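## Task

Close the lid of tip box TB4 and press its front edge fully down so that it latches. It only counts if the lid stays latched with no help from the robot at the end. Afterwards, open the hand and move away from the box.

## Robot and tools

Robot: two arms, left_arm and right_arm, both mounted on a single upright column behind the near edge of the table. left_arm is the robot's own left and sits on the +y side. Image left and right say nothing about which arm is which. Each arm has a two-finger gripper. The fingers point along the gripper's own +z axis and open and close along its y axis. With the hand closed, the fingertips make one flat face, useful for pressing. Closing moves the fingertips about 17 mm further out along +z.

Scene frame (used in results): z = 0 is the table top and +z is up. The origin lies 0.07 m behind the middle of the table's near edge. +x points out over the table. The robot faces roughly +x, possibly turned slightly about the column. Reported hand positions can be a little off, more so at long reach. end_effector_position is the point between the finger pads when closed, under 1 cm behind the fingertips. Orientation is end_effector_quat_wxyz.

The tip box sits loose on a base plate. It must finish standing flat on the plate with its lid latched. Nothing may be knocked or placed off the table; that ends the scene. Avoid fast impacts, slamming the lid, very hard pushes, and letting the arms collide or press on each other. Objects may occasionally be tugged or nudged by outside forces.

execute_actions(actions): a list of actions run in order. Each action is a table of up to 15 rows; each row is one control step of 1/30 s, and if fewer than 15 rows are given the last row repeats to fill 15 steps. Every row has 14 numbers in [-1, 1], all arms in one list: dx, dy, dz, rx, ry, rz, opening for left_arm, then the same seven for right_arm. Send all 14 even if one arm is idle. dx..rz are an offset, expressed in that gripper's own axes, from the gripper's measured pose at the start of the action (for a call's first action, the last pose reported in this scene). Every row is relative to that same start pose, not to the previous row. Scale: 1.0 equals 0.6 m of translation or 180 degrees; rx, ry, rz form one rotation vector. Opening is absolute: +1 fully open (0.145 m), -1 closed; a full close needs about 0.5 s or more. An empty list simply returns the current state and images.

Per step, the commanded pose is clipped to 70 mm and 16 degrees from the measured pose; the controller then uses damped inverse kinematics, favouring position over orientation. Large offsets may need several actions, since after an action the arm goes at most to its last clipped pose. Offsets are from the measured pose, so repeating a small offset against something rigid does not press harder, but against something that yields it goes further. To keep an arm still, send the offset back to its wanted pose in a reply's first call and zeros afterwards, always with the opening it should have.

move(target, speed, blocking): target is one 14-number row laid out as above, an offset in each gripper's axes from the pose in the scene's latest result that shows one. Each gripper follows a straight path; all paths finish together within 0.5 to 10 s (longer ones are cut off at 10 s). speed is the peak path speed in m/s, 0.002 to 0.5, default 0.25; rotation is capped at twice that in rad/s. Grippers can lag, wander, and spike well above speed, especially near full arm stretch. Paths ignore obstacles and the other arm. Faster contact hits harder, and a target set deeper past contact presses harder. Opening is sent at the start. blocking=false returns after 0.5 s while motion continues; then only wait or stop are accepted until a result shows the move ended.

wait(seconds): 0 to 10; arms hold their last command and a running move continues. stop(): brakes a running move; fingers keep moving.

zoom_image(camera, region): camera is cam_left_wrist or cam_right_wrist (each 504x504); region is [x0, y0, x1, y1] in pixels from the top-left, at most 504 by 504.

finished_scene(scene): ends the current scene, given as its integer number, after the robot holds its last command; cannot be undone. The lid must already be latched and stay so. Its result states success and gives the next task.

Results: the state line lists each gripper's pose for left_arm | right_arm; grip_measured is the measured finger opening on the opening scale (to hold something, command clearly below it; squeeze limit roughly 10 N per pad). Hand target lines show where each arm is now being driven. Action results add step readings; HELD with an arm label means that arm's row was partly held back. A move adds a move: line with the ending (done, off_target, moving, held, fault), limits (paced = sent pose clipped; held = a check blocked steps, after which the arm may surge), and each gripper's distance from its target. pose unreachable means the clearance check altered or blocked a command. FAULT lines mean an arm stopped. MOTOR HOT appears from 85 °C; at 100 °C an OVER-TEMPERATURE FAULT stops that arm until it cools, so avoid prolonged pressing or holding.

Joint ranges (rad), base to gripper, left_arm: shoulder pitch -1.396 to 2.000, shoulder roll -0.175 to 2.000, upper arm roll -1.571 to 1.571, elbow 0.000 to 2.443, forearm roll -1.571 to 1.571, wrist pitch -0.785 to 0.785, wrist yaw -1.571 to 1.571. right_arm is the same except shoulder pitch -1.300 to 2.000. Equal joint values give mirrored postures; elbows stop just short of straight.

Each tool is called after "Request:" as name(argument=value, ...), one argument or row to a line, values as JSON.

## Session

Request:
execute_actions(
  actions=[],
)

Scene clock: 0.00 s.
left_arm: end_effector_position=(+0.1577, +0.4805, +0.2697) grip_measured=+1.00 end_effector_quat_wxyz=(-0.109, +0.884, -0.309, +0.333) | right_arm: end_effector_position=(+0.2053, -0.2378, +0.1021) grip_measured=+1.00 end_effector_quat_wxyz=(-0.095, +0.909, -0.010, +0.405)
Joint positions: left_arm=[ 0.849  1.763 -1.364  1.301  0.811 -0.165  0.663  0.145] | right_arm=[-0.719  0.259  0.378  1.739  0.459  0.321  0.301  0.145]
Joint velocities: left_arm=[ 0.011 -0.011 -0.012 -0.007  0.007 -0.037  0.022 -0.   ] | right_arm=[-0.011 -0.011 -0.012 -0.002 -0.022  0.037 -0.066  0.   ]
Motor temperatures (°C, as the motors report them): left_arm=[24 25 24 25 25 26 23] | right_arm=[24 24 23 27 23 26 25]
Hand target (left_arm): +0.158, +0.480, +0.270; -0.109, +0.884, -0.309, +0.333
Hand target (right_arm): +0.205, -0.238, +0.102; -0.095, +0.909, -0.010, +0.405

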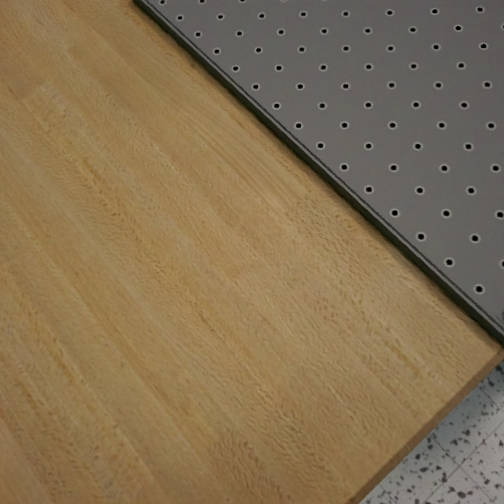

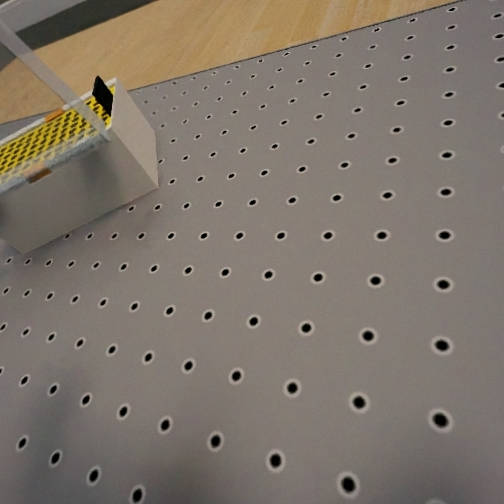

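Request:
move(
  target=[0.33,0.163,0.077,0,0,0,1,0.183,-0.2,-0.163,0,0,0,1],
)

Scene clock: 8.20 s.
left_arm: end_effector_position=(+0.2591, +0.2789, +0.2986) grip_measured=+1.00 end_effector_quat_wxyz=(-0.101, +0.884, -0.306, +0.338) | right_arm: end_effector_position=(+0.2024, -0.1462, +0.2690) grip_measured=+1.00 end_effector_quat_wxyz=(-0.252, +0.843, +0.051, +0.473)
Joint positions: left_arm=[ 1.396  1.443 -1.574  2.034  1.021  0.772  0.061  0.145] | right_arm=[-0.924  0.249  0.52   2.437  0.773  0.614  0.331  0.145]
Joint velocities: left_arm=[ 0.055 -0.121 -0.002  0.007  0.051 -0.037 -0.022 -0.   ] | right_arm=[-0.011 -0.011 -0.007  0.012  0.007  0.007 -0.051  0.   ]
Motor temperatures (°C, as the motors report them): left_arm=[24 25 24 25 25 26 23] | right_arm=[24 24 23 27 23 26 25]
Hand target (left_arm): +0.259, +0.279, +0.298; -0.103, +0.885, -0.305, +0.337
Hand target (right_arm): +0.202, -0.147, +0.268; -0.251, +0.844, +0.050, +0.470
Off the commanded pose (left_arm): 0.002 m, 1 deg.
Off the commanded pose (right_arm): 0.003 m, 22 deg; orientation clipped at the last step of the last action.
joint sent to its limit (left arm) — the command would take joint 3 (upper arm roll) past its lower limit and joint 6 (wrist pitch) past its upper limit, so those joints were sent only as far as their limits.
joint sent to its limit (right arm) — the command would take joint 4 (elbow) past its upper limit, so that joint was sent only as far as its limit.
move: off_target (right_arm); limits=paced

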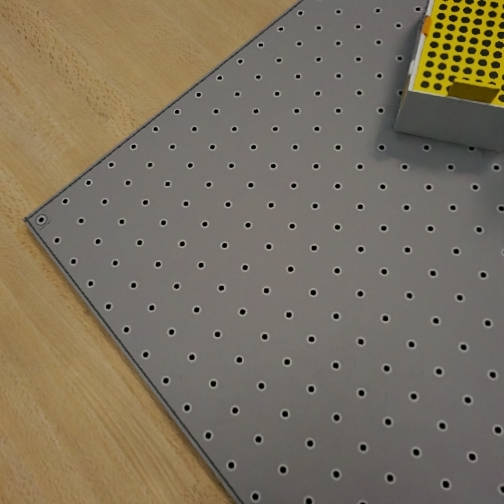

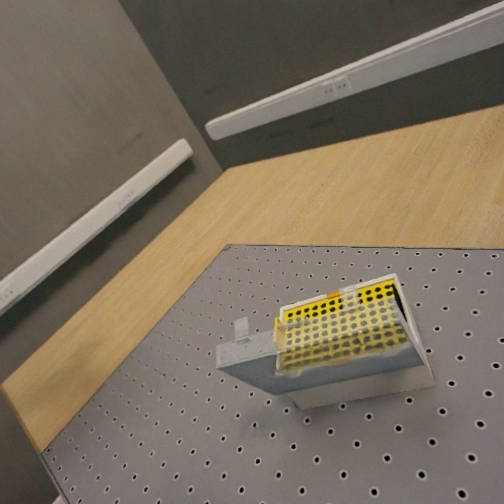

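Request:
move(
  target=[0.08,0.13,0,0,0,0,1,0,0,0.1,0,0,0,1],
)

Scene clock: 19.97 s.
left_arm: end_effector_position=(+0.2507, +0.1884, +0.2949) grip_measured=+1.00 end_effector_quat_wxyz=(-0.085, +0.876, -0.288, +0.378) | right_arm: end_effector_position=(+0.2493, -0.1184, +0.2456) grip_measured=+1.00 end_effector_quat_wxyz=(-0.252, +0.841, +0.053, +0.477)
Joint positions: left_arm=[ 1.301  1.224 -1.575  2.286  1.446  0.772 -0.627  0.145] | right_arm=[-0.595  0.263  0.262  2.278  0.664  0.682  0.179  0.145]
Joint velocities: left_arm=[-0.033  0.077 -0.002  0.002 -0.051 -0.007 -0.095 -0.   ] | right_arm=[-0.055 -0.055 -0.002  0.002 -0.007  0.081 -0.066  0.   ]
Motor temperatures (°C, as the motors report them): left_arm=[24 25 24 25 25 26 24] | right_arm=[24 24 23 27 23 26 25]
Hand target (left_arm): +0.250, +0.188, +0.293; -0.085, +0.877, -0.288, +0.375
Hand target (right_arm): +0.249, -0.119, +0.243; -0.249, +0.843, +0.051, +0.473
Off the commanded pose (left_arm): 0.001 m, 5 deg.
Off the commanded pose (right_arm): 0.002 m, 1 deg.
joint sent to its limit (left arm) — the command would take joint 3 (upper arm roll) past its lower limit and joint 6 (wrist pitch) past its upper limit, so those joints were sent only as far as their limits.
move: off_target (left_arm)

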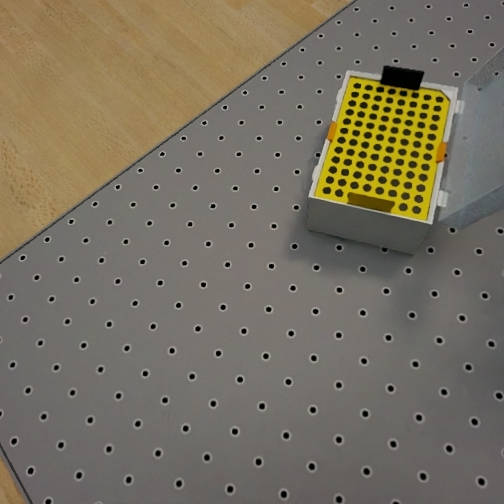

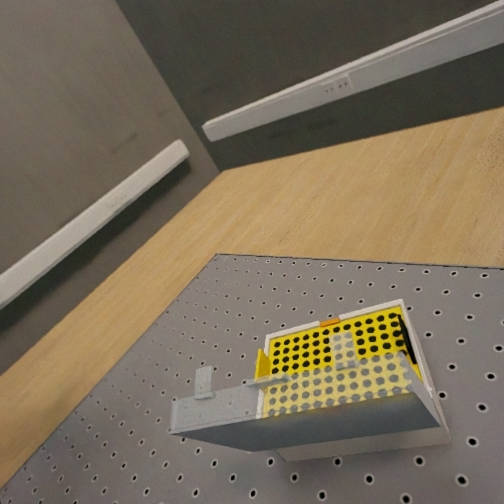

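Request:
move(
  target=[0,0.06,0,0,0,0,1,-0.2,0.033,-0.045,0,0,0,-1],
)

Scene clock: 48.00 s.
left_arm: end_effector_position=(+0.2340, +0.1589, +0.2813) grip_measured=+1.00 end_effector_quat_wxyz=(-0.086, +0.876, -0.290, +0.376) | right_arm: end_effector_position=(+0.1680, -0.1294, +0.1498) grip_measured=-1.00 end_effector_quat_wxyz=(-0.252, +0.842, +0.053, +0.475)
Joint positions: left_arm=[ 1.189  1.112 -1.575  2.368  1.53   0.748 -0.896  0.145] | right_arm=[-0.931  0.213  0.148  1.942  0.493  0.03   0.405  0.   ]
Joint velocities: left_arm=[ 0.055 -0.055 -0.012 -0.007  0.051 -0.051 -0.007  0.   ] | right_arm=[-0.055  0.143 -0.017  0.027 -0.022 -0.051 -0.007 -0.   ]
Motor temperatures (°C, as the motors report them): left_arm=[24 25 25 25 25 26 24] | right_arm=[24 24 23 27 23 26 25]
Hand target (left_arm): +0.234, +0.159, +0.281; -0.086, +0.877, -0.288, +0.376
Hand target (right_arm): +0.168, -0.128, +0.151; -0.255, +0.840, +0.056, +0.475
Off the commanded pose (left_arm): 0.001 m, 0 deg.
Off the commanded pose (right_arm): 0.002 m, 0 deg.
move: done

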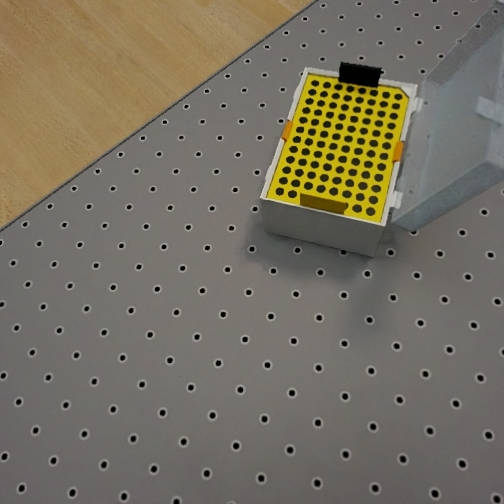

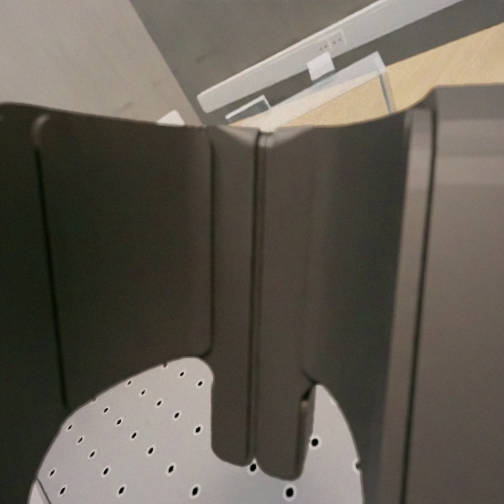

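Request:
move(
  target=[0,0.04,0,0,0,0,1,0,0,0,0,0,0,1],
)

Scene clock: 61.13 s.
left_arm: end_effector_position=(+0.2234, +0.1399, +0.2724) grip_measured=+1.00 end_effector_quat_wxyz=(-0.087, +0.876, -0.292, +0.375) | right_arm: end_effector_position=(+0.1680, -0.1294, +0.1498) grip_measured=+1.00 end_effector_quat_wxyz=(-0.252, +0.842, +0.053, +0.475)
Joint positions: left_arm=[ 1.104  1.015 -1.576  2.402  1.567  0.734 -1.074  0.145] | right_arm=[-0.931  0.213  0.148  1.942  0.493  0.03   0.405  0.145]
Joint velocities: left_arm=[ 0.055 -0.055  0.002  0.012  0.022  0.037  0.022 -0.   ] | right_arm=[ 0.033 -0.099 -0.002 -0.017 -0.022 -0.007 -0.095 -0.   ]
Motor temperatures (°C, as the motors report them): left_arm=[24 25 25 26 25 26 24] | right_arm=[25 24 23 28 23 26 25]
Hand target (left_arm): +0.223, +0.140, +0.272; -0.087, +0.876, -0.291, +0.375
Hand target (right_arm): +0.168, -0.129, +0.150; -0.252, +0.842, +0.053, +0.475
Off the commanded pose (left_arm): 0.001 m, 0 deg.
Off the commanded pose (right_arm): 0.000 m, 0 deg.
move: done

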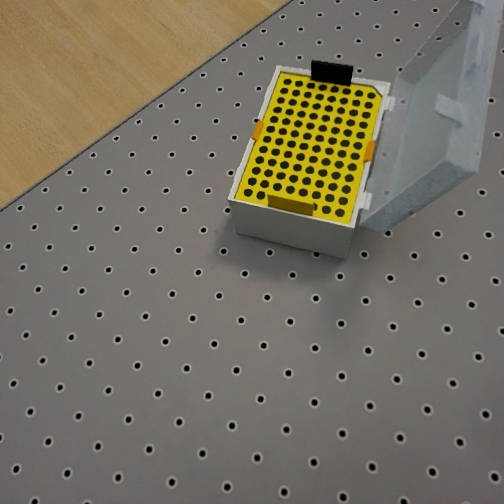

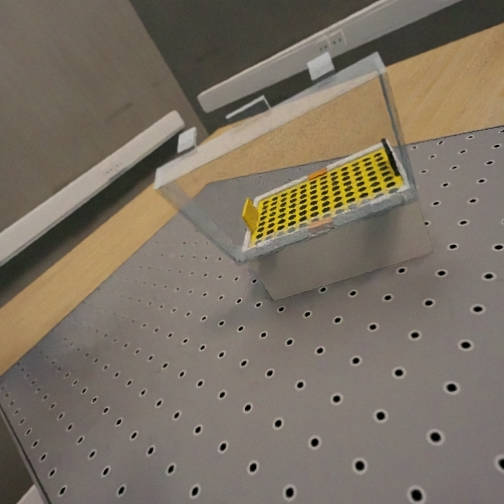

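Request:
move(
  target=[0,0,0,0,0,0,1,0.011,0.02,0.085,0,0,0,-1],
  speed=0.08,
)

Scene clock: 67.73 s.
left_arm: end_effector_position=(+0.2234, +0.1399, +0.2724) grip_measured=+1.00 end_effector_quat_wxyz=(-0.087, +0.876, -0.292, +0.375) | right_arm: end_effector_position=(+0.2163, -0.1183, +0.1313) grip_measured=-1.00 end_effector_quat_wxyz=(-0.251, +0.840, +0.055, +0.479)
Joint positions: left_arm=[ 1.104  1.015 -1.576  2.402  1.567  0.734 -1.074  0.145] | right_arm=[-0.674  0.211  0.098  1.797  0.463  0.12   0.371  0.   ]
Joint velocities: left_arm=[ 0.011  0.033 -0.007  0.002 -0.037  0.007  0.066 -0.   ] | right_arm=[ 0.011  0.033 -0.012 -0.007 -0.007  0.051  0.022  0.   ]
Motor temperatures (°C, as the motors report them): left_arm=[24 25 25 26 25 26 24] | right_arm=[25 24 23 28 23 26 25]
Hand target (left_arm): +0.223, +0.140, +0.272; -0.087, +0.876, -0.292, +0.375
Hand target (right_arm): +0.215, -0.119, +0.129; -0.249, +0.842, +0.054, +0.475
Off the commanded pose (left_arm): 0.000 m, 0 deg.
Off the commanded pose (right_arm): 0.003 m, 1 deg.
move: done

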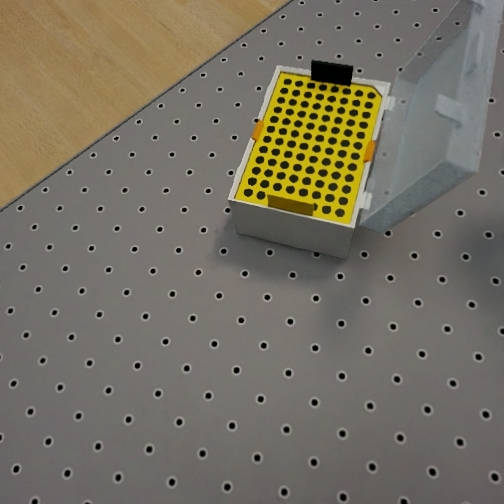

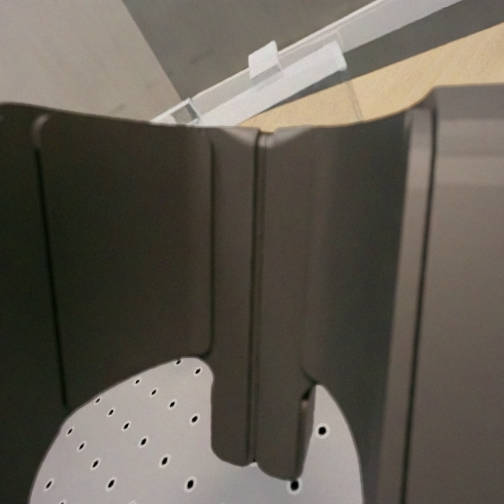

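Request:
move(
  target=[0,0,0,0,0,0,1,0.025,-0.035,0.06,0,0,0,-1],
  speed=0.05,
)

Scene clock: 71.70 s.
left_arm: end_effector_position=(+0.2234, +0.1399, +0.2724) grip_measured=+1.00 end_effector_quat_wxyz=(-0.087, +0.876, -0.292, +0.375) | right_arm: end_effector_position=(+0.2471, -0.0854, +0.1393) grip_measured=-1.00 end_effector_quat_wxyz=(-0.253, +0.836, +0.057, +0.483)
Joint positions: left_arm=[ 1.104  1.015 -1.576  2.402  1.567  0.734 -1.074  0.145] | right_arm=[-0.526  0.145  0.022  1.796  0.394  0.224  0.288  0.   ]
Joint velocities: left_arm=[-0.055  0.033 -0.007  0.007  0.007  0.066 -0.022  0.   ] | right_arm=[-0.011 -0.033  0.002 -0.017  0.007  0.022 -0.022  0.   ]
Motor temperatures (°C, as the motors report them): left_arm=[24 25 25 26 25 26 24] | right_arm=[25 24 23 28 23 26 25]
Hand target (left_arm): +0.223, +0.140, +0.272; -0.087, +0.876, -0.292, +0.375
Hand target (right_arm): +0.246, -0.086, +0.137; -0.250, +0.839, +0.055, +0.479
Off the commanded pose (left_arm): 0.000 m, 0 deg.
Off the commanded pose (right_arm): 0.003 m, 1 deg.
move: done

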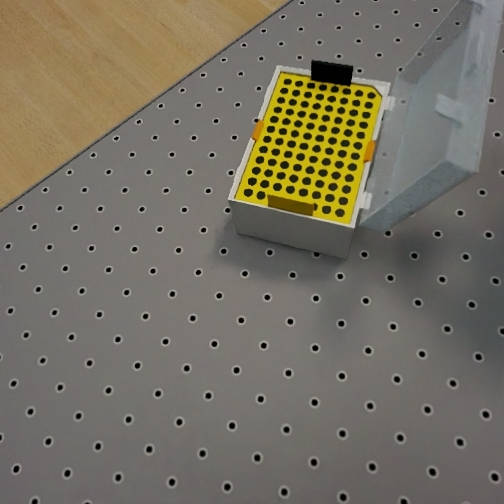

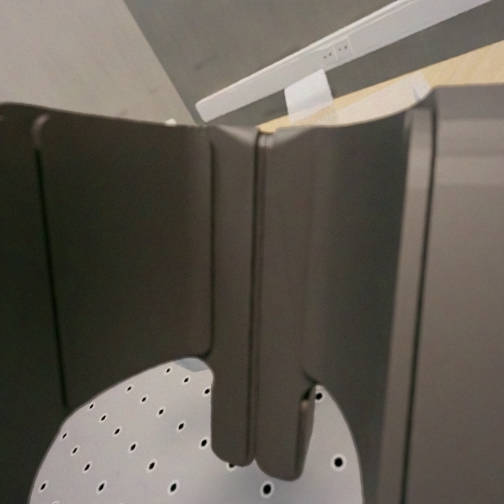

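Request:
move(
  target=[0,0,0,0,0,0,1,-0.04,0.016,0.018,0,0,0,0.2],
  speed=0.05,
)

Scene clock: 76.00 s.
left_arm: end_effector_position=(+0.2234, +0.1399, +0.2724) grip_measured=+1.00 end_effector_quat_wxyz=(-0.087, +0.876, -0.292, +0.375) | right_arm: end_effector_position=(+0.2464, -0.0862, +0.1117) grip_measured=+0.20 end_effector_quat_wxyz=(-0.251, +0.837, +0.055, +0.483)
Joint positions: left_arm=[ 1.104  1.015 -1.576  2.402  1.567  0.734 -1.074  0.145] | right_arm=[-0.487  0.145 -0.002  1.644  0.387  0.112  0.309  0.09 ]
Joint velocities: left_arm=[ 0.055 -0.055  0.007 -0.017 -0.081 -0.022 -0.051 -0.   ] | right_arm=[-0.011  0.011 -0.007  0.002 -0.022 -0.007  0.007 -0.   ]
Motor temperatures (°C, as the motors report them): left_arm=[24 25 25 26 25 26 24] | right_arm=[25 24 23 28 23 26 25]
Hand target (left_arm): +0.223, +0.140, +0.272; -0.087, +0.876, -0.292, +0.375
Hand target (right_arm): +0.246, -0.085, +0.111; -0.253, +0.836, +0.057, +0.483
Off the commanded pose (left_arm): 0.000 m, 0 deg.
Off the commanded pose (right_arm): 0.001 m, 0 deg.
move: done

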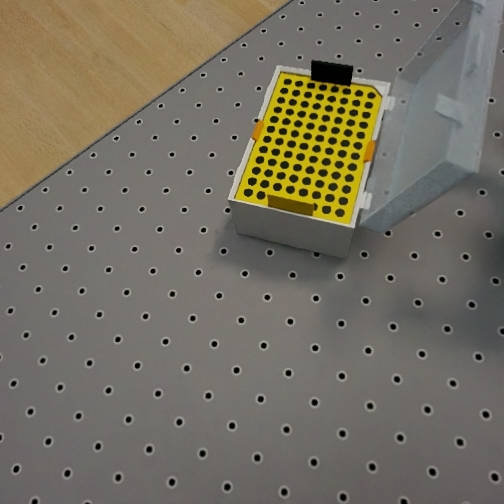

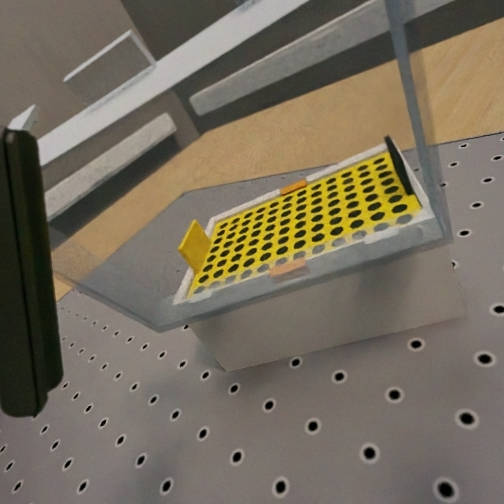

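Request:
move(
  target=[0,0,0,0,0,0,1,0,0,0,0,0,0,-1],
)

Request:
move(
  target=[0,0,0,0,0,0,1,0.024,-0.016,0.065,0,0,0,-1],
  speed=0.04,
)

Scene clock: 80.87 s.
left_arm: end_effector_position=(+0.2234, +0.1399, +0.2724) grip_measured=+1.00 end_effector_quat_wxyz=(-0.087, +0.876, -0.292, +0.375) | right_arm: end_effector_position=(+0.2464, -0.0862, +0.1117) grip_measured=-1.00 end_effector_quat_wxyz=(-0.251, +0.837, +0.055, +0.484)
Joint positions: left_arm=[ 1.104  1.015 -1.576  2.402  1.567  0.734 -1.074  0.145] | right_arm=[-0.487  0.145 -0.002  1.644  0.387  0.111  0.309  0.   ]
Joint velocities: left_arm=[ 0.011  0.011 -0.002 -0.002 -0.022  0.022 -0.037 -0.   ] | right_arm=[-0.055 -0.033 -0.017 -0.007 -0.007 -0.007 -0.022  0.   ]
Motor temperatures (°C, as the motors report them): left_arm=[24 25 25 26 25 26 24] | right_arm=[24 24 23 28 23 26 25]
Hand target (left_arm): +0.223, +0.140, +0.272; -0.087, +0.876, -0.292, +0.375
Hand target (right_arm): +0.246, -0.086, +0.112; -0.251, +0.837, +0.055, +0.483
Off the commanded pose (left_arm): 0.000 m, 0 deg.
Off the commanded pose (right_arm): 0.000 m, 0 deg.
move: done

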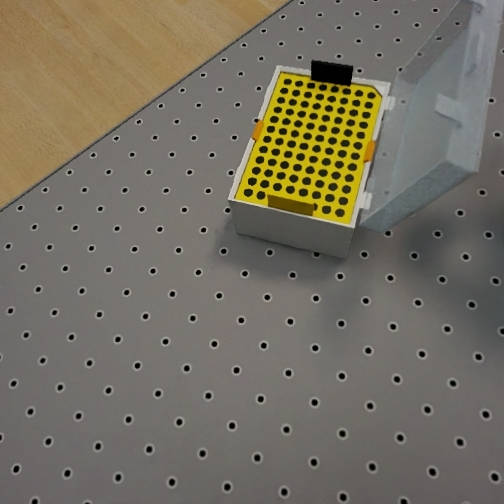

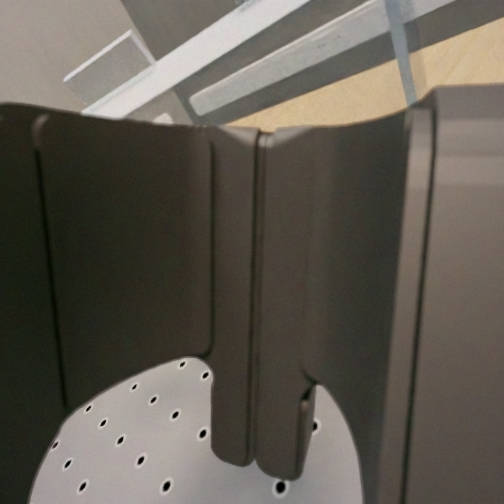

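Scene clock: 82.17 s.
left_arm: end_effector_position=(+0.2234, +0.1399, +0.2724) grip_measured=+1.00 end_effector_quat_wxyz=(-0.087, +0.876, -0.292, +0.375) | right_arm: end_effector_position=(+0.2832, -0.0626, +0.1139) grip_measured=-1.00 end_effector_quat_wxyz=(-0.252, +0.834, +0.056, +0.488)
Joint positions: left_arm=[ 1.104  1.015 -1.576  2.402  1.567  0.734 -1.074  0.145] | right_arm=[-0.319  0.088 -0.034  1.559  0.339  0.174  0.272  0.   ]
Joint velocities: left_arm=[-0.011 -0.033 -0.017  0.007 -0.022  0.007 -0.051  0.   ] | right_arm=[ 0.033 -0.011  0.002  0.012  0.022  0.037 -0.022  0.   ]
Motor temperatures (°C, as the motors report them): left_arm=[24 25 25 26 25 26 24] | right_arm=[25 24 23 28 23 26 25]
Hand target (left_arm): +0.223, +0.140, +0.272; -0.087, +0.876, -0.292, +0.375
Hand target (right_arm): +0.282, -0.063, +0.111; -0.249, +0.837, +0.055, +0.484
Off the commanded pose (left_arm): 0.000 m, 0 deg.
Off the commanded pose (right_arm): 0.003 m, 1 deg.
move: done

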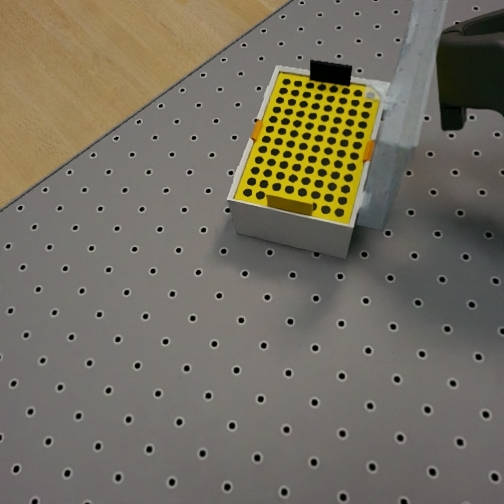

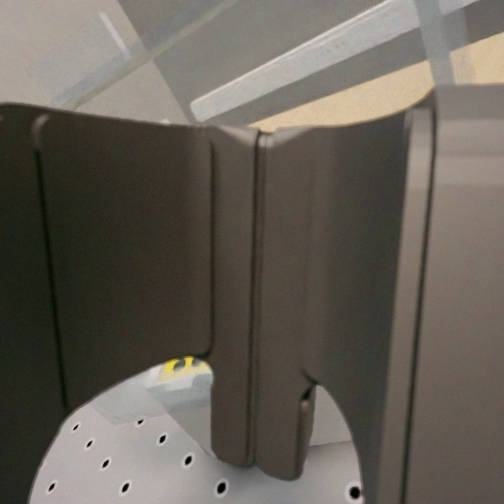

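Request:
move(
  target=[0,0,0,0,0,0,1,0.04,-0.035,0.035,0,0,0,-1],
  speed=0.02,
)

Scene clock: 87.77 s.
left_arm: end_effector_position=(+0.2234, +0.1399, +0.2724) grip_measured=+1.00 end_effector_quat_wxyz=(-0.087, +0.876, -0.292, +0.375) | right_arm: end_effector_position=(+0.3056, -0.0386, +0.1334) grip_measured=-1.00 end_effector_quat_wxyz=(-0.253, +0.833, +0.056, +0.489)
Joint positions: left_arm=[ 1.104  1.015 -1.576  2.402  1.567  0.734 -1.074  0.145] | right_arm=[-0.227  0.013 -0.047  1.586  0.28   0.285  0.229  0.   ]
Joint velocities: left_arm=[-0.055 -0.099  0.002  0.007 -0.037  0.022 -0.081 -0.   ] | right_arm=[ 0.011  0.099  0.012  0.012  0.066 -0.022  0.051 -0.   ]
Motor temperatures (°C, as the motors report them): left_arm=[25 25 25 26 25 26 24] | right_arm=[25 24 23 28 23 26 25]
Hand target (left_arm): +0.223, +0.140, +0.272; -0.087, +0.876, -0.292, +0.375
Hand target (right_arm): +0.306, -0.039, +0.134; -0.251, +0.834, +0.056, +0.489
Off the commanded pose (left_arm): 0.000 m, 0 deg.
Off the commanded pose (right_arm): 0.001 m, 0 deg.
move: done

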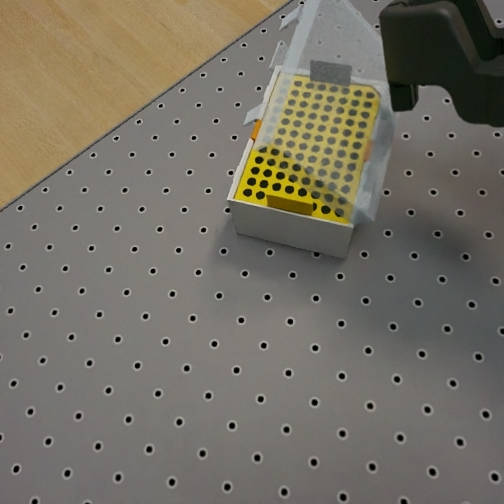

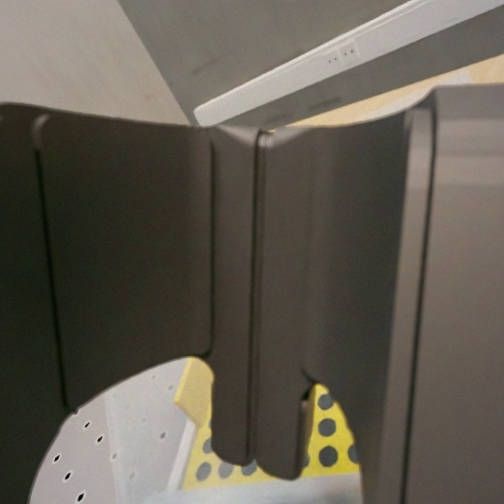

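Request:
move(
  target=[0,0,0,0,0,0,1,0.02,-0.045,0.072,0,-0.14,0,-1],
  speed=0.08,
)

Scene clock: 93.57 s.
left_arm: end_effector_position=(+0.2234, +0.1399, +0.2724) grip_measured=+1.00 end_effector_quat_wxyz=(-0.087, +0.876, -0.292, +0.375) | right_arm: end_effector_position=(+0.3399, -0.0001, +0.1379) grip_measured=-1.00 end_effector_quat_wxyz=(-0.236, +0.919, +0.102, +0.300)
Joint positions: left_arm=[ 1.104  1.015 -1.576  2.402  1.567  0.734 -1.074  0.145] | right_arm=[ 0.235  0.266 -0.457  1.479  0.936  0.773 -0.294  0.   ]
Joint velocities: left_arm=[ 0.011 -0.033 -0.012 -0.007 -0.051  0.007 -0.051 -0.   ] | right_arm=[-0.055  0.165 -0.007 -0.002  0.051 -0.022 -0.066 -0.   ]
Motor temperatures (°C, as the motors report them): left_arm=[25 25 25 26 25 26 24] | right_arm=[25 24 23 28 23 26 25]
Hand target (left_arm): +0.223, +0.140, +0.272; -0.087, +0.876, -0.292, +0.375
Hand target (right_arm): +0.339, -0.001, +0.135; -0.233, +0.921, +0.102, +0.296
Off the commanded pose (left_arm): 0.000 m, 0 deg.
Off the commanded pose (right_arm): 0.005 m, 1 deg.
joint sent to its limit (right arm) — the command would take joint 6 (wrist pitch) past its upper limit, so that joint was sent only as far as its limit.
move: off_target (right_arm)

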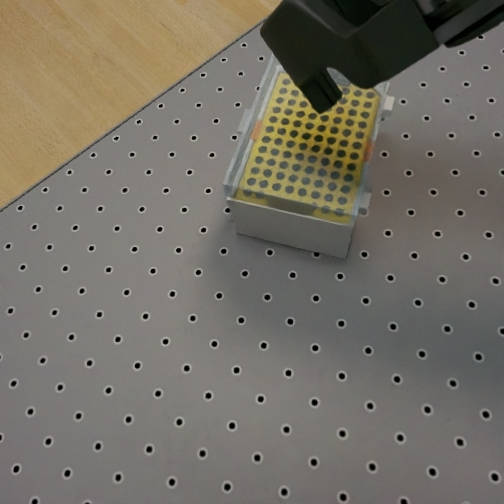

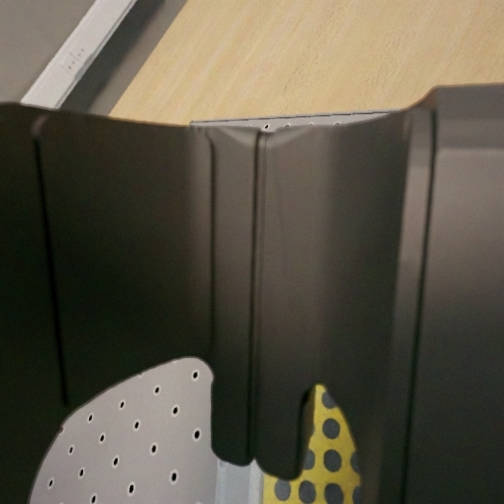

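Request:
move(
  target=[0,0,0,0,0,0,1,0,0,0,0,0,0,1],
)

Scene clock: 97.73 s.
left_arm: end_effector_position=(+0.2234, +0.1399, +0.2724) grip_measured=+1.00 end_effector_quat_wxyz=(-0.087, +0.876, -0.292, +0.375) | right_arm: end_effector_position=(+0.3399, -0.0002, +0.1379) grip_measured=+1.00 end_effector_quat_wxyz=(-0.236, +0.919, +0.102, +0.300)
Joint positions: left_arm=[ 1.104  1.015 -1.576  2.402  1.567  0.734 -1.074  0.145] | right_arm=[ 0.235  0.266 -0.457  1.479  0.936  0.773 -0.294  0.145]
Joint velocities: left_arm=[-0.011 -0.011  0.007 -0.017  0.051 -0.037 -0.037  0.   ] | right_arm=[ 0.033 -0.055  0.002  0.012 -0.022 -0.037 -0.095 -0.   ]
Motor temperatures (°C, as the motors report them): left_arm=[25 25 25 26 25 26 24] | right_arm=[25 24 23 28 23 26 25]
Hand target (left_arm): +0.223, +0.140, +0.272; -0.087, +0.876, -0.292, +0.375
Hand target (right_arm): +0.340, -0.000, +0.138; -0.236, +0.919, +0.102, +0.300
Off the commanded pose (left_arm): 0.000 m, 0 deg.
Off the commanded pose (right_arm): 0.000 m, 0 deg.
move: done

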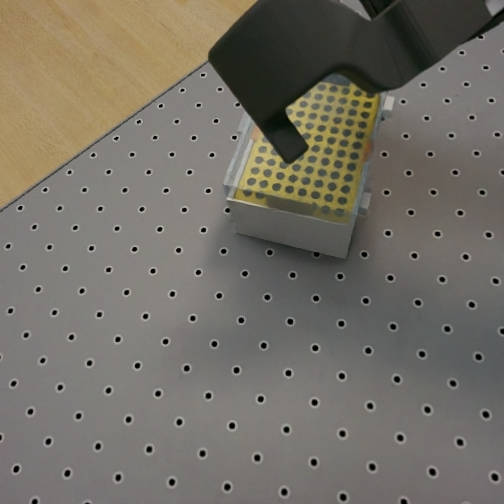

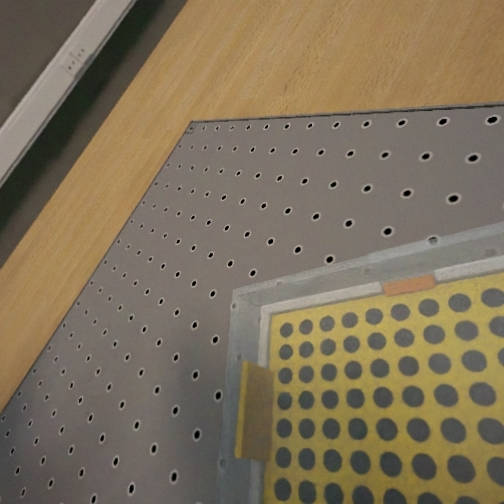

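Request:
move(
  target=[0,0,0,0,0,0,1,0.022,0.003,0.087,0,0,0,-1],
  speed=0.06,
)

Scene clock: 107.43 s.
left_arm: end_effector_position=(+0.2234, +0.1399, +0.2724) grip_measured=+1.00 end_effector_quat_wxyz=(-0.087, +0.876, -0.292, +0.375) | right_arm: end_effector_position=(+0.3783, +0.0229, +0.1091) grip_measured=-1.00 end_effector_quat_wxyz=(-0.235, +0.919, +0.099, +0.301)
Joint positions: left_arm=[ 1.104  1.015 -1.576  2.402  1.567  0.734 -1.074  0.145] | right_arm=[ 0.44   0.169 -0.558  1.082  0.877  0.621 -0.16   0.   ]
Joint velocities: left_arm=[-0.033 -0.077  0.002 -0.007  0.066 -0.081  0.037 -0.   ] | right_arm=[-0.011  0.033  0.002  0.032 -0.051 -0.051  0.066  0.   ]
Motor temperatures (°C, as the motors report them): left_arm=[25 25 25 26 25 26 24] | right_arm=[25 24 23 28 23 26 25]
Hand target (left_arm): +0.223, +0.140, +0.272; -0.087, +0.876, -0.292, +0.375
Hand target (right_arm): +0.378, +0.023, +0.108; -0.236, +0.919, +0.101, +0.301
Off the commanded pose (left_arm): 0.000 m, 0 deg.
Off the commanded pose (right_arm): 0.002 m, 0 deg.
move: done

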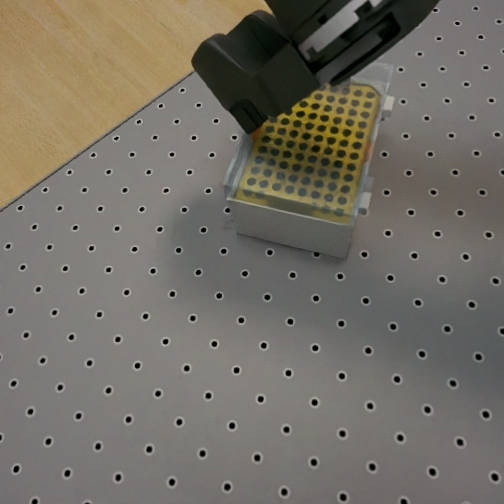

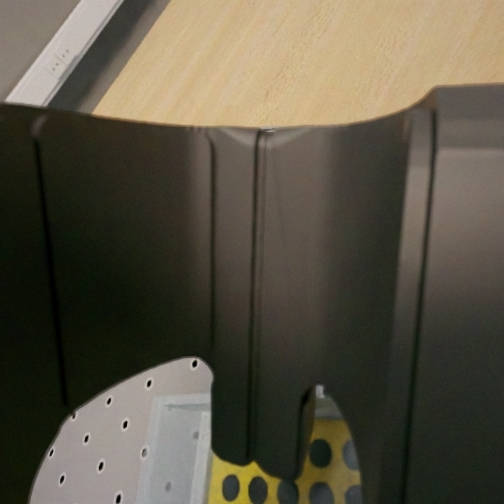

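Request:
move(
  target=[0,0,0,0,0,0,1,-0.013,0.03,0.02,0,0,0,-1],
  speed=0.03,
)

Scene clock: 112.17 s.
left_arm: end_effector_position=(+0.2234, +0.1399, +0.2724) grip_measured=+1.00 end_effector_quat_wxyz=(-0.087, +0.876, -0.292, +0.375) | right_arm: end_effector_position=(+0.3887, +0.0219, +0.1026) grip_measured=-1.00 end_effector_quat_wxyz=(-0.257, +0.908, +0.099, +0.316)
Joint positions: left_arm=[ 1.104  1.015 -1.576  2.402  1.567  0.734 -1.074  0.145] | right_arm=[ 0.484  0.182 -0.601  0.968  0.889  0.52  -0.05   0.   ]
Joint velocities: left_arm=[ 0.033 -0.121 -0.007  0.002 -0.037 -0.066  0.037 -0.   ] | right_arm=[ 0.011  0.077 -0.032  0.012  0.081 -0.007 -0.007 -0.   ]
Motor temperatures (°C, as the motors report them): left_arm=[25 25 25 26 25 26 24] | right_arm=[25 24 23 28 23 26 25]
Hand target (left_arm): +0.223, +0.140, +0.272; -0.087, +0.876, -0.292, +0.375
Hand target (right_arm): +0.383, +0.012, +0.089; -0.235, +0.919, +0.100, +0.301
Off the commanded pose (left_arm): 0.000 m, 0 deg.
Off the commanded pose (right_arm): 0.017 m, 3 deg.
move: off_target (right_arm)

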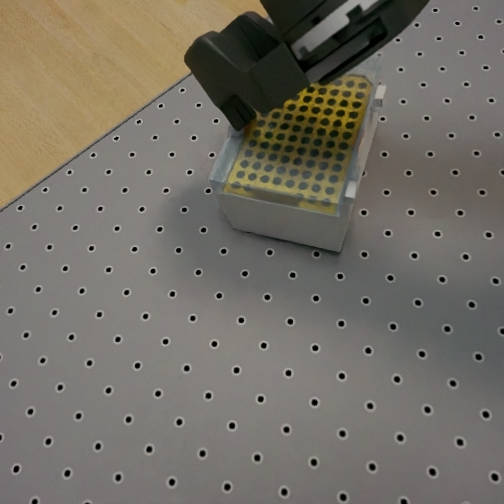

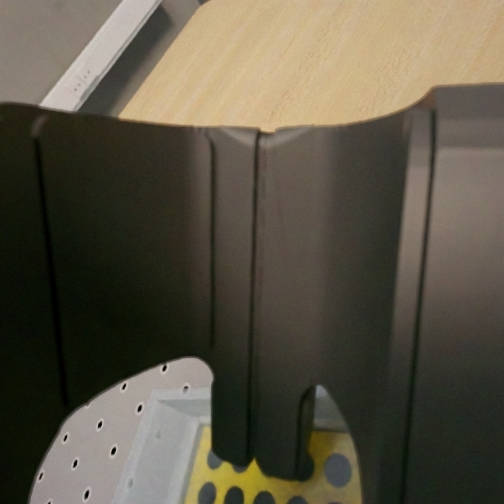

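Request:
move(
  target=[0,0,0,0,0,0,1,0.01,-0.012,-0.03,0,0,0,-1],
  speed=0.03,
)

Request:
zoom_image(
  camera="cam_left_wrist",
  region=[170,40,420,290],
)

Scene clock: 118.17 s.
left_arm: end_effector_position=(+0.2234, +0.1399, +0.2724) grip_measured=+1.00 end_effector_quat_wxyz=(-0.087, +0.876, -0.292, +0.375) | right_arm: end_effector_position=(+0.3825, +0.0205, +0.1228) grip_measured=-1.00 end_effector_quat_wxyz=(-0.260, +0.906, +0.100, +0.318)
Joint positions: left_arm=[ 1.104  1.015 -1.576  2.402  1.567  0.734 -1.074  0.145] | right_arm=[ 0.441  0.217 -0.573  1.128  0.925  0.596 -0.125  0.   ]
Joint velocities: left_arm=[-0.011 -0.011  0.002 -0.002 -0.022  0.022 -0.022 -0.   ] | right_arm=[-0.055 -0.011  0.007 -0.002  0.037 -0.007 -0.022 -0.   ]
Motor temperatures (°C, as the motors report them): left_arm=[25 25 25 26 25 26 24] | right_arm=[25 24 23 28 23 26 25]
Hand target (left_arm): +0.223, +0.140, +0.272; -0.087, +0.876, -0.292, +0.375
Hand target (right_arm): +0.382, +0.019, +0.121; -0.257, +0.908, +0.098, +0.315
Off the commanded pose (left_arm): 0.000 m, 0 deg.
Off the commanded pose (right_arm): 0.003 m, 0 deg.
move: done

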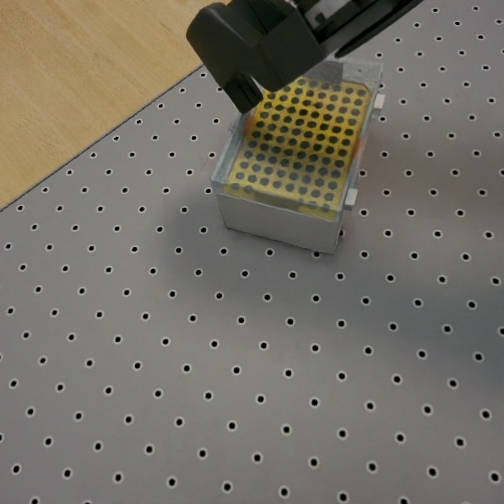

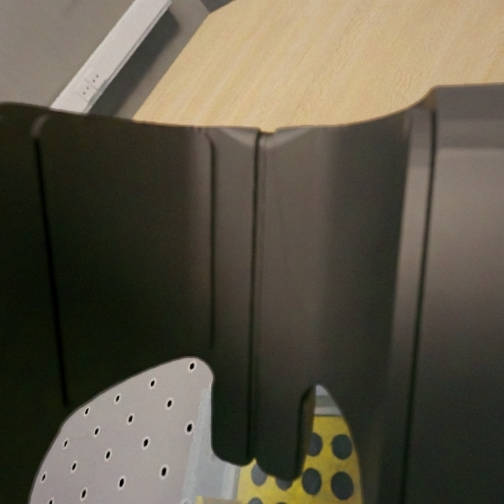

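Region (170, 40, 420, 290) of cam_left_wrist's 504x504 image, scaled by 2.016, with more detail than that image has.

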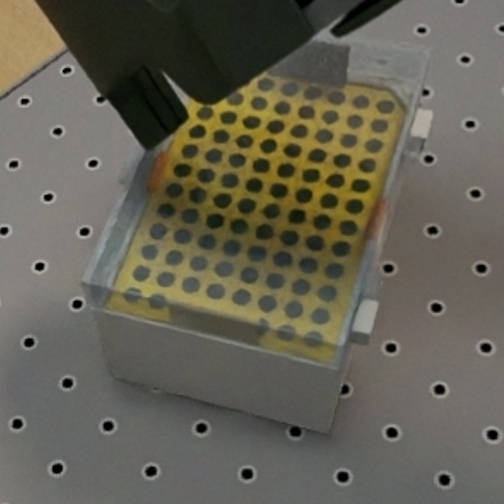

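Request:
move(
  target=[0,0,0,0,0,0,1,-0.01,0.031,-0.028,-0.147,-0.226,0,-1],
  speed=0.15,
)

Scene clock: 128.07 s.
left_arm: end_effector_position=(+0.2234, +0.1399, +0.2724) grip_measured=+1.00 end_effector_quat_wxyz=(-0.087, +0.876, -0.292, +0.375) | right_arm: end_effector_position=(+0.3761, -0.0044, +0.1223) grip_measured=-1.00 end_effector_quat_wxyz=(+0.019, +0.986, +0.026, +0.166)
Joint positions: left_arm=[ 1.104  1.015 -1.576  2.402  1.567  0.734 -1.074  0.145] | right_arm=[ 0.726  0.094 -0.816  0.976  1.565  0.773 -1.142  0.   ]
Joint velocities: left_arm=[-0.033 -0.011 -0.007 -0.007 -0.022  0.007  0.037  0.   ] | right_arm=[-0.011 -0.121  0.022 -0.017 -0.081  0.022 -0.051 -0.   ]
Motor temperatures (°C, as the motors report them): left_arm=[25 25 25 26 25 26 24] | right_arm=[26 24 23 28 23 26 25]
Hand target (left_arm): +0.223, +0.140, +0.272; -0.087, +0.876, -0.292, +0.375
Hand target (right_arm): +0.377, -0.006, +0.122; +0.022, +0.986, +0.025, +0.165
Off the commanded pose (left_arm): 0.000 m, 0 deg.
Off the commanded pose (right_arm): 0.001 m, 21 deg; orientation clipped at the last step of the last action.
joint sent to its limit (right arm) — the command would take joint 5 (forearm roll) past its upper limit and joint 6 (wrist pitch) past its upper limit, so those joints were sent only as far as their limits.
move: off_target (right_arm); limits=paced

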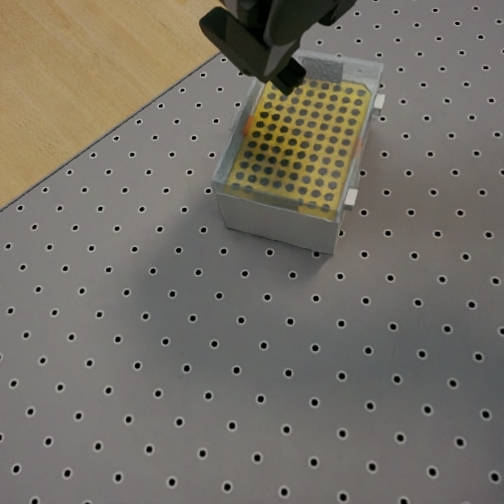

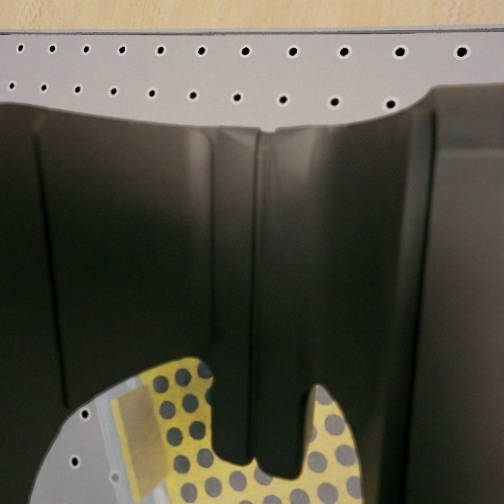

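Request:
move(
  target=[0,0,0,0,0,0,1,0.02,0.001,0.033,0,0,0,-1],
  speed=0.04,
)

Request:
move(
  target=[0,0,0,0,0,0,1,0,0,0,0,0,0,0.3],
)

Scene clock: 134.40 s.
left_arm: end_effector_position=(+0.2234, +0.1399, +0.2724) grip_measured=+1.00 end_effector_quat_wxyz=(-0.087, +0.876, -0.292, +0.375) | right_arm: end_effector_position=(+0.3941, -0.0056, +0.1083) grip_measured=-1.00 end_effector_quat_wxyz=(+0.020, +0.985, +0.027, +0.166)
Joint positions: left_arm=[ 1.104  1.015 -1.576  2.402  1.567  0.734 -1.074  0.145] | right_arm=[ 0.807  0.049 -0.867  0.752  1.485  0.753 -0.954  0.   ]
Joint velocities: left_arm=[-0.033  0.033 -0.007 -0.002 -0.022 -0.066 -0.022  0.   ] | right_arm=[ 0.033  0.033  0.007 -0.002 -0.007  0.007  0.037  0.   ]
Motor temperatures (°C, as the motors report them): left_arm=[25 25 25 26 25 26 24] | right_arm=[26 24 23 28 23 26 25]
Hand target (left_arm): +0.223, +0.140, +0.272; -0.087, +0.876, -0.292, +0.375
Hand target (right_arm): +0.394, -0.005, +0.108; +0.019, +0.985, +0.026, +0.167
Off the commanded pose (left_arm): 0.000 m, 0 deg.
Off the commanded pose (right_arm): 0.001 m, 0 deg.
move: done

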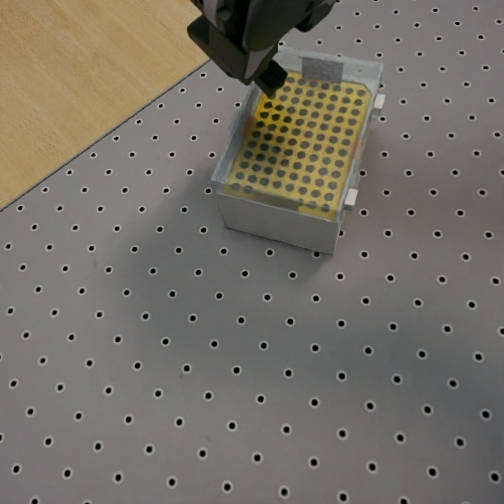

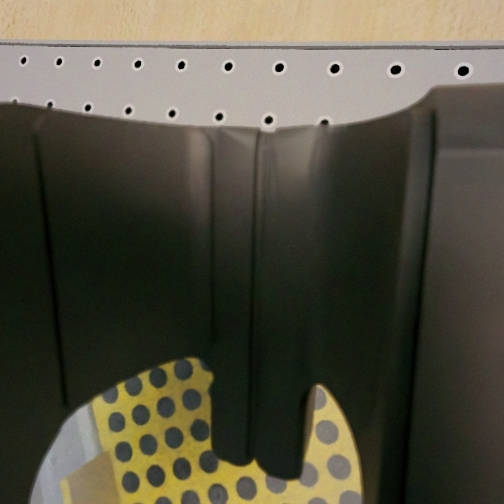

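Scene clock: 134.90 s.
left_arm: end_effector_position=(+0.2234, +0.1399, +0.2724) grip_measured=+1.00 end_effector_quat_wxyz=(-0.087, +0.876, -0.292, +0.375) | right_arm: end_effector_position=(+0.3941, -0.0056, +0.1083) grip_measured=+0.30 end_effector_quat_wxyz=(+0.020, +0.985, +0.027, +0.166)
Joint positions: left_arm=[ 1.104  1.015 -1.576  2.402  1.567  0.734 -1.074  0.145] | right_arm=[ 0.807  0.049 -0.867  0.752  1.485  0.753 -0.954  0.098]
Joint velocities: left_arm=[ 0.011 -0.033 -0.002 -0.012 -0.066  0.022 -0.022  0.   ] | right_arm=[ 0.077 -0.033  0.022  0.012 -0.037 -0.037 -0.022 -0.   ]
Motor temperatures (°C, as the motors report them): left_arm=[25 25 25 26 25 26 24] | right_arm=[26 24 23 28 23 26 25]
Hand target (left_arm): +0.223, +0.140, +0.272; -0.087, +0.876, -0.292, +0.375
Hand target (right_arm): +0.394, -0.006, +0.108; +0.020, +0.985, +0.027, +0.166
Off the commanded pose (left_arm): 0.000 m, 0 deg.
Off the commanded pose (right_arm): 0.000 m, 0 deg.
move: done

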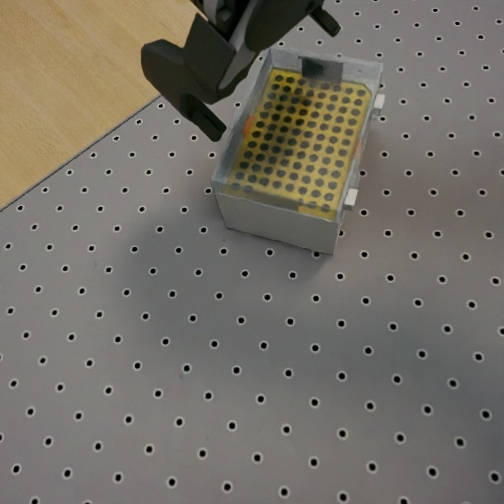

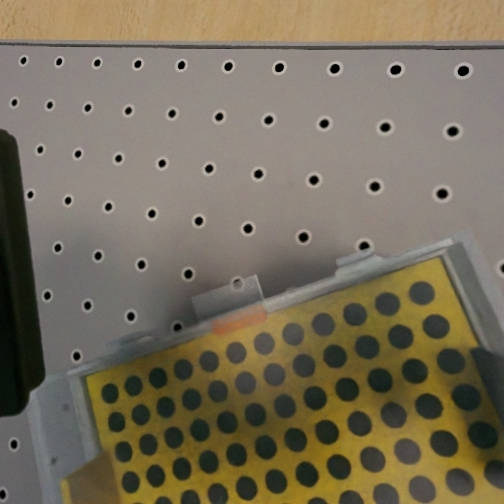

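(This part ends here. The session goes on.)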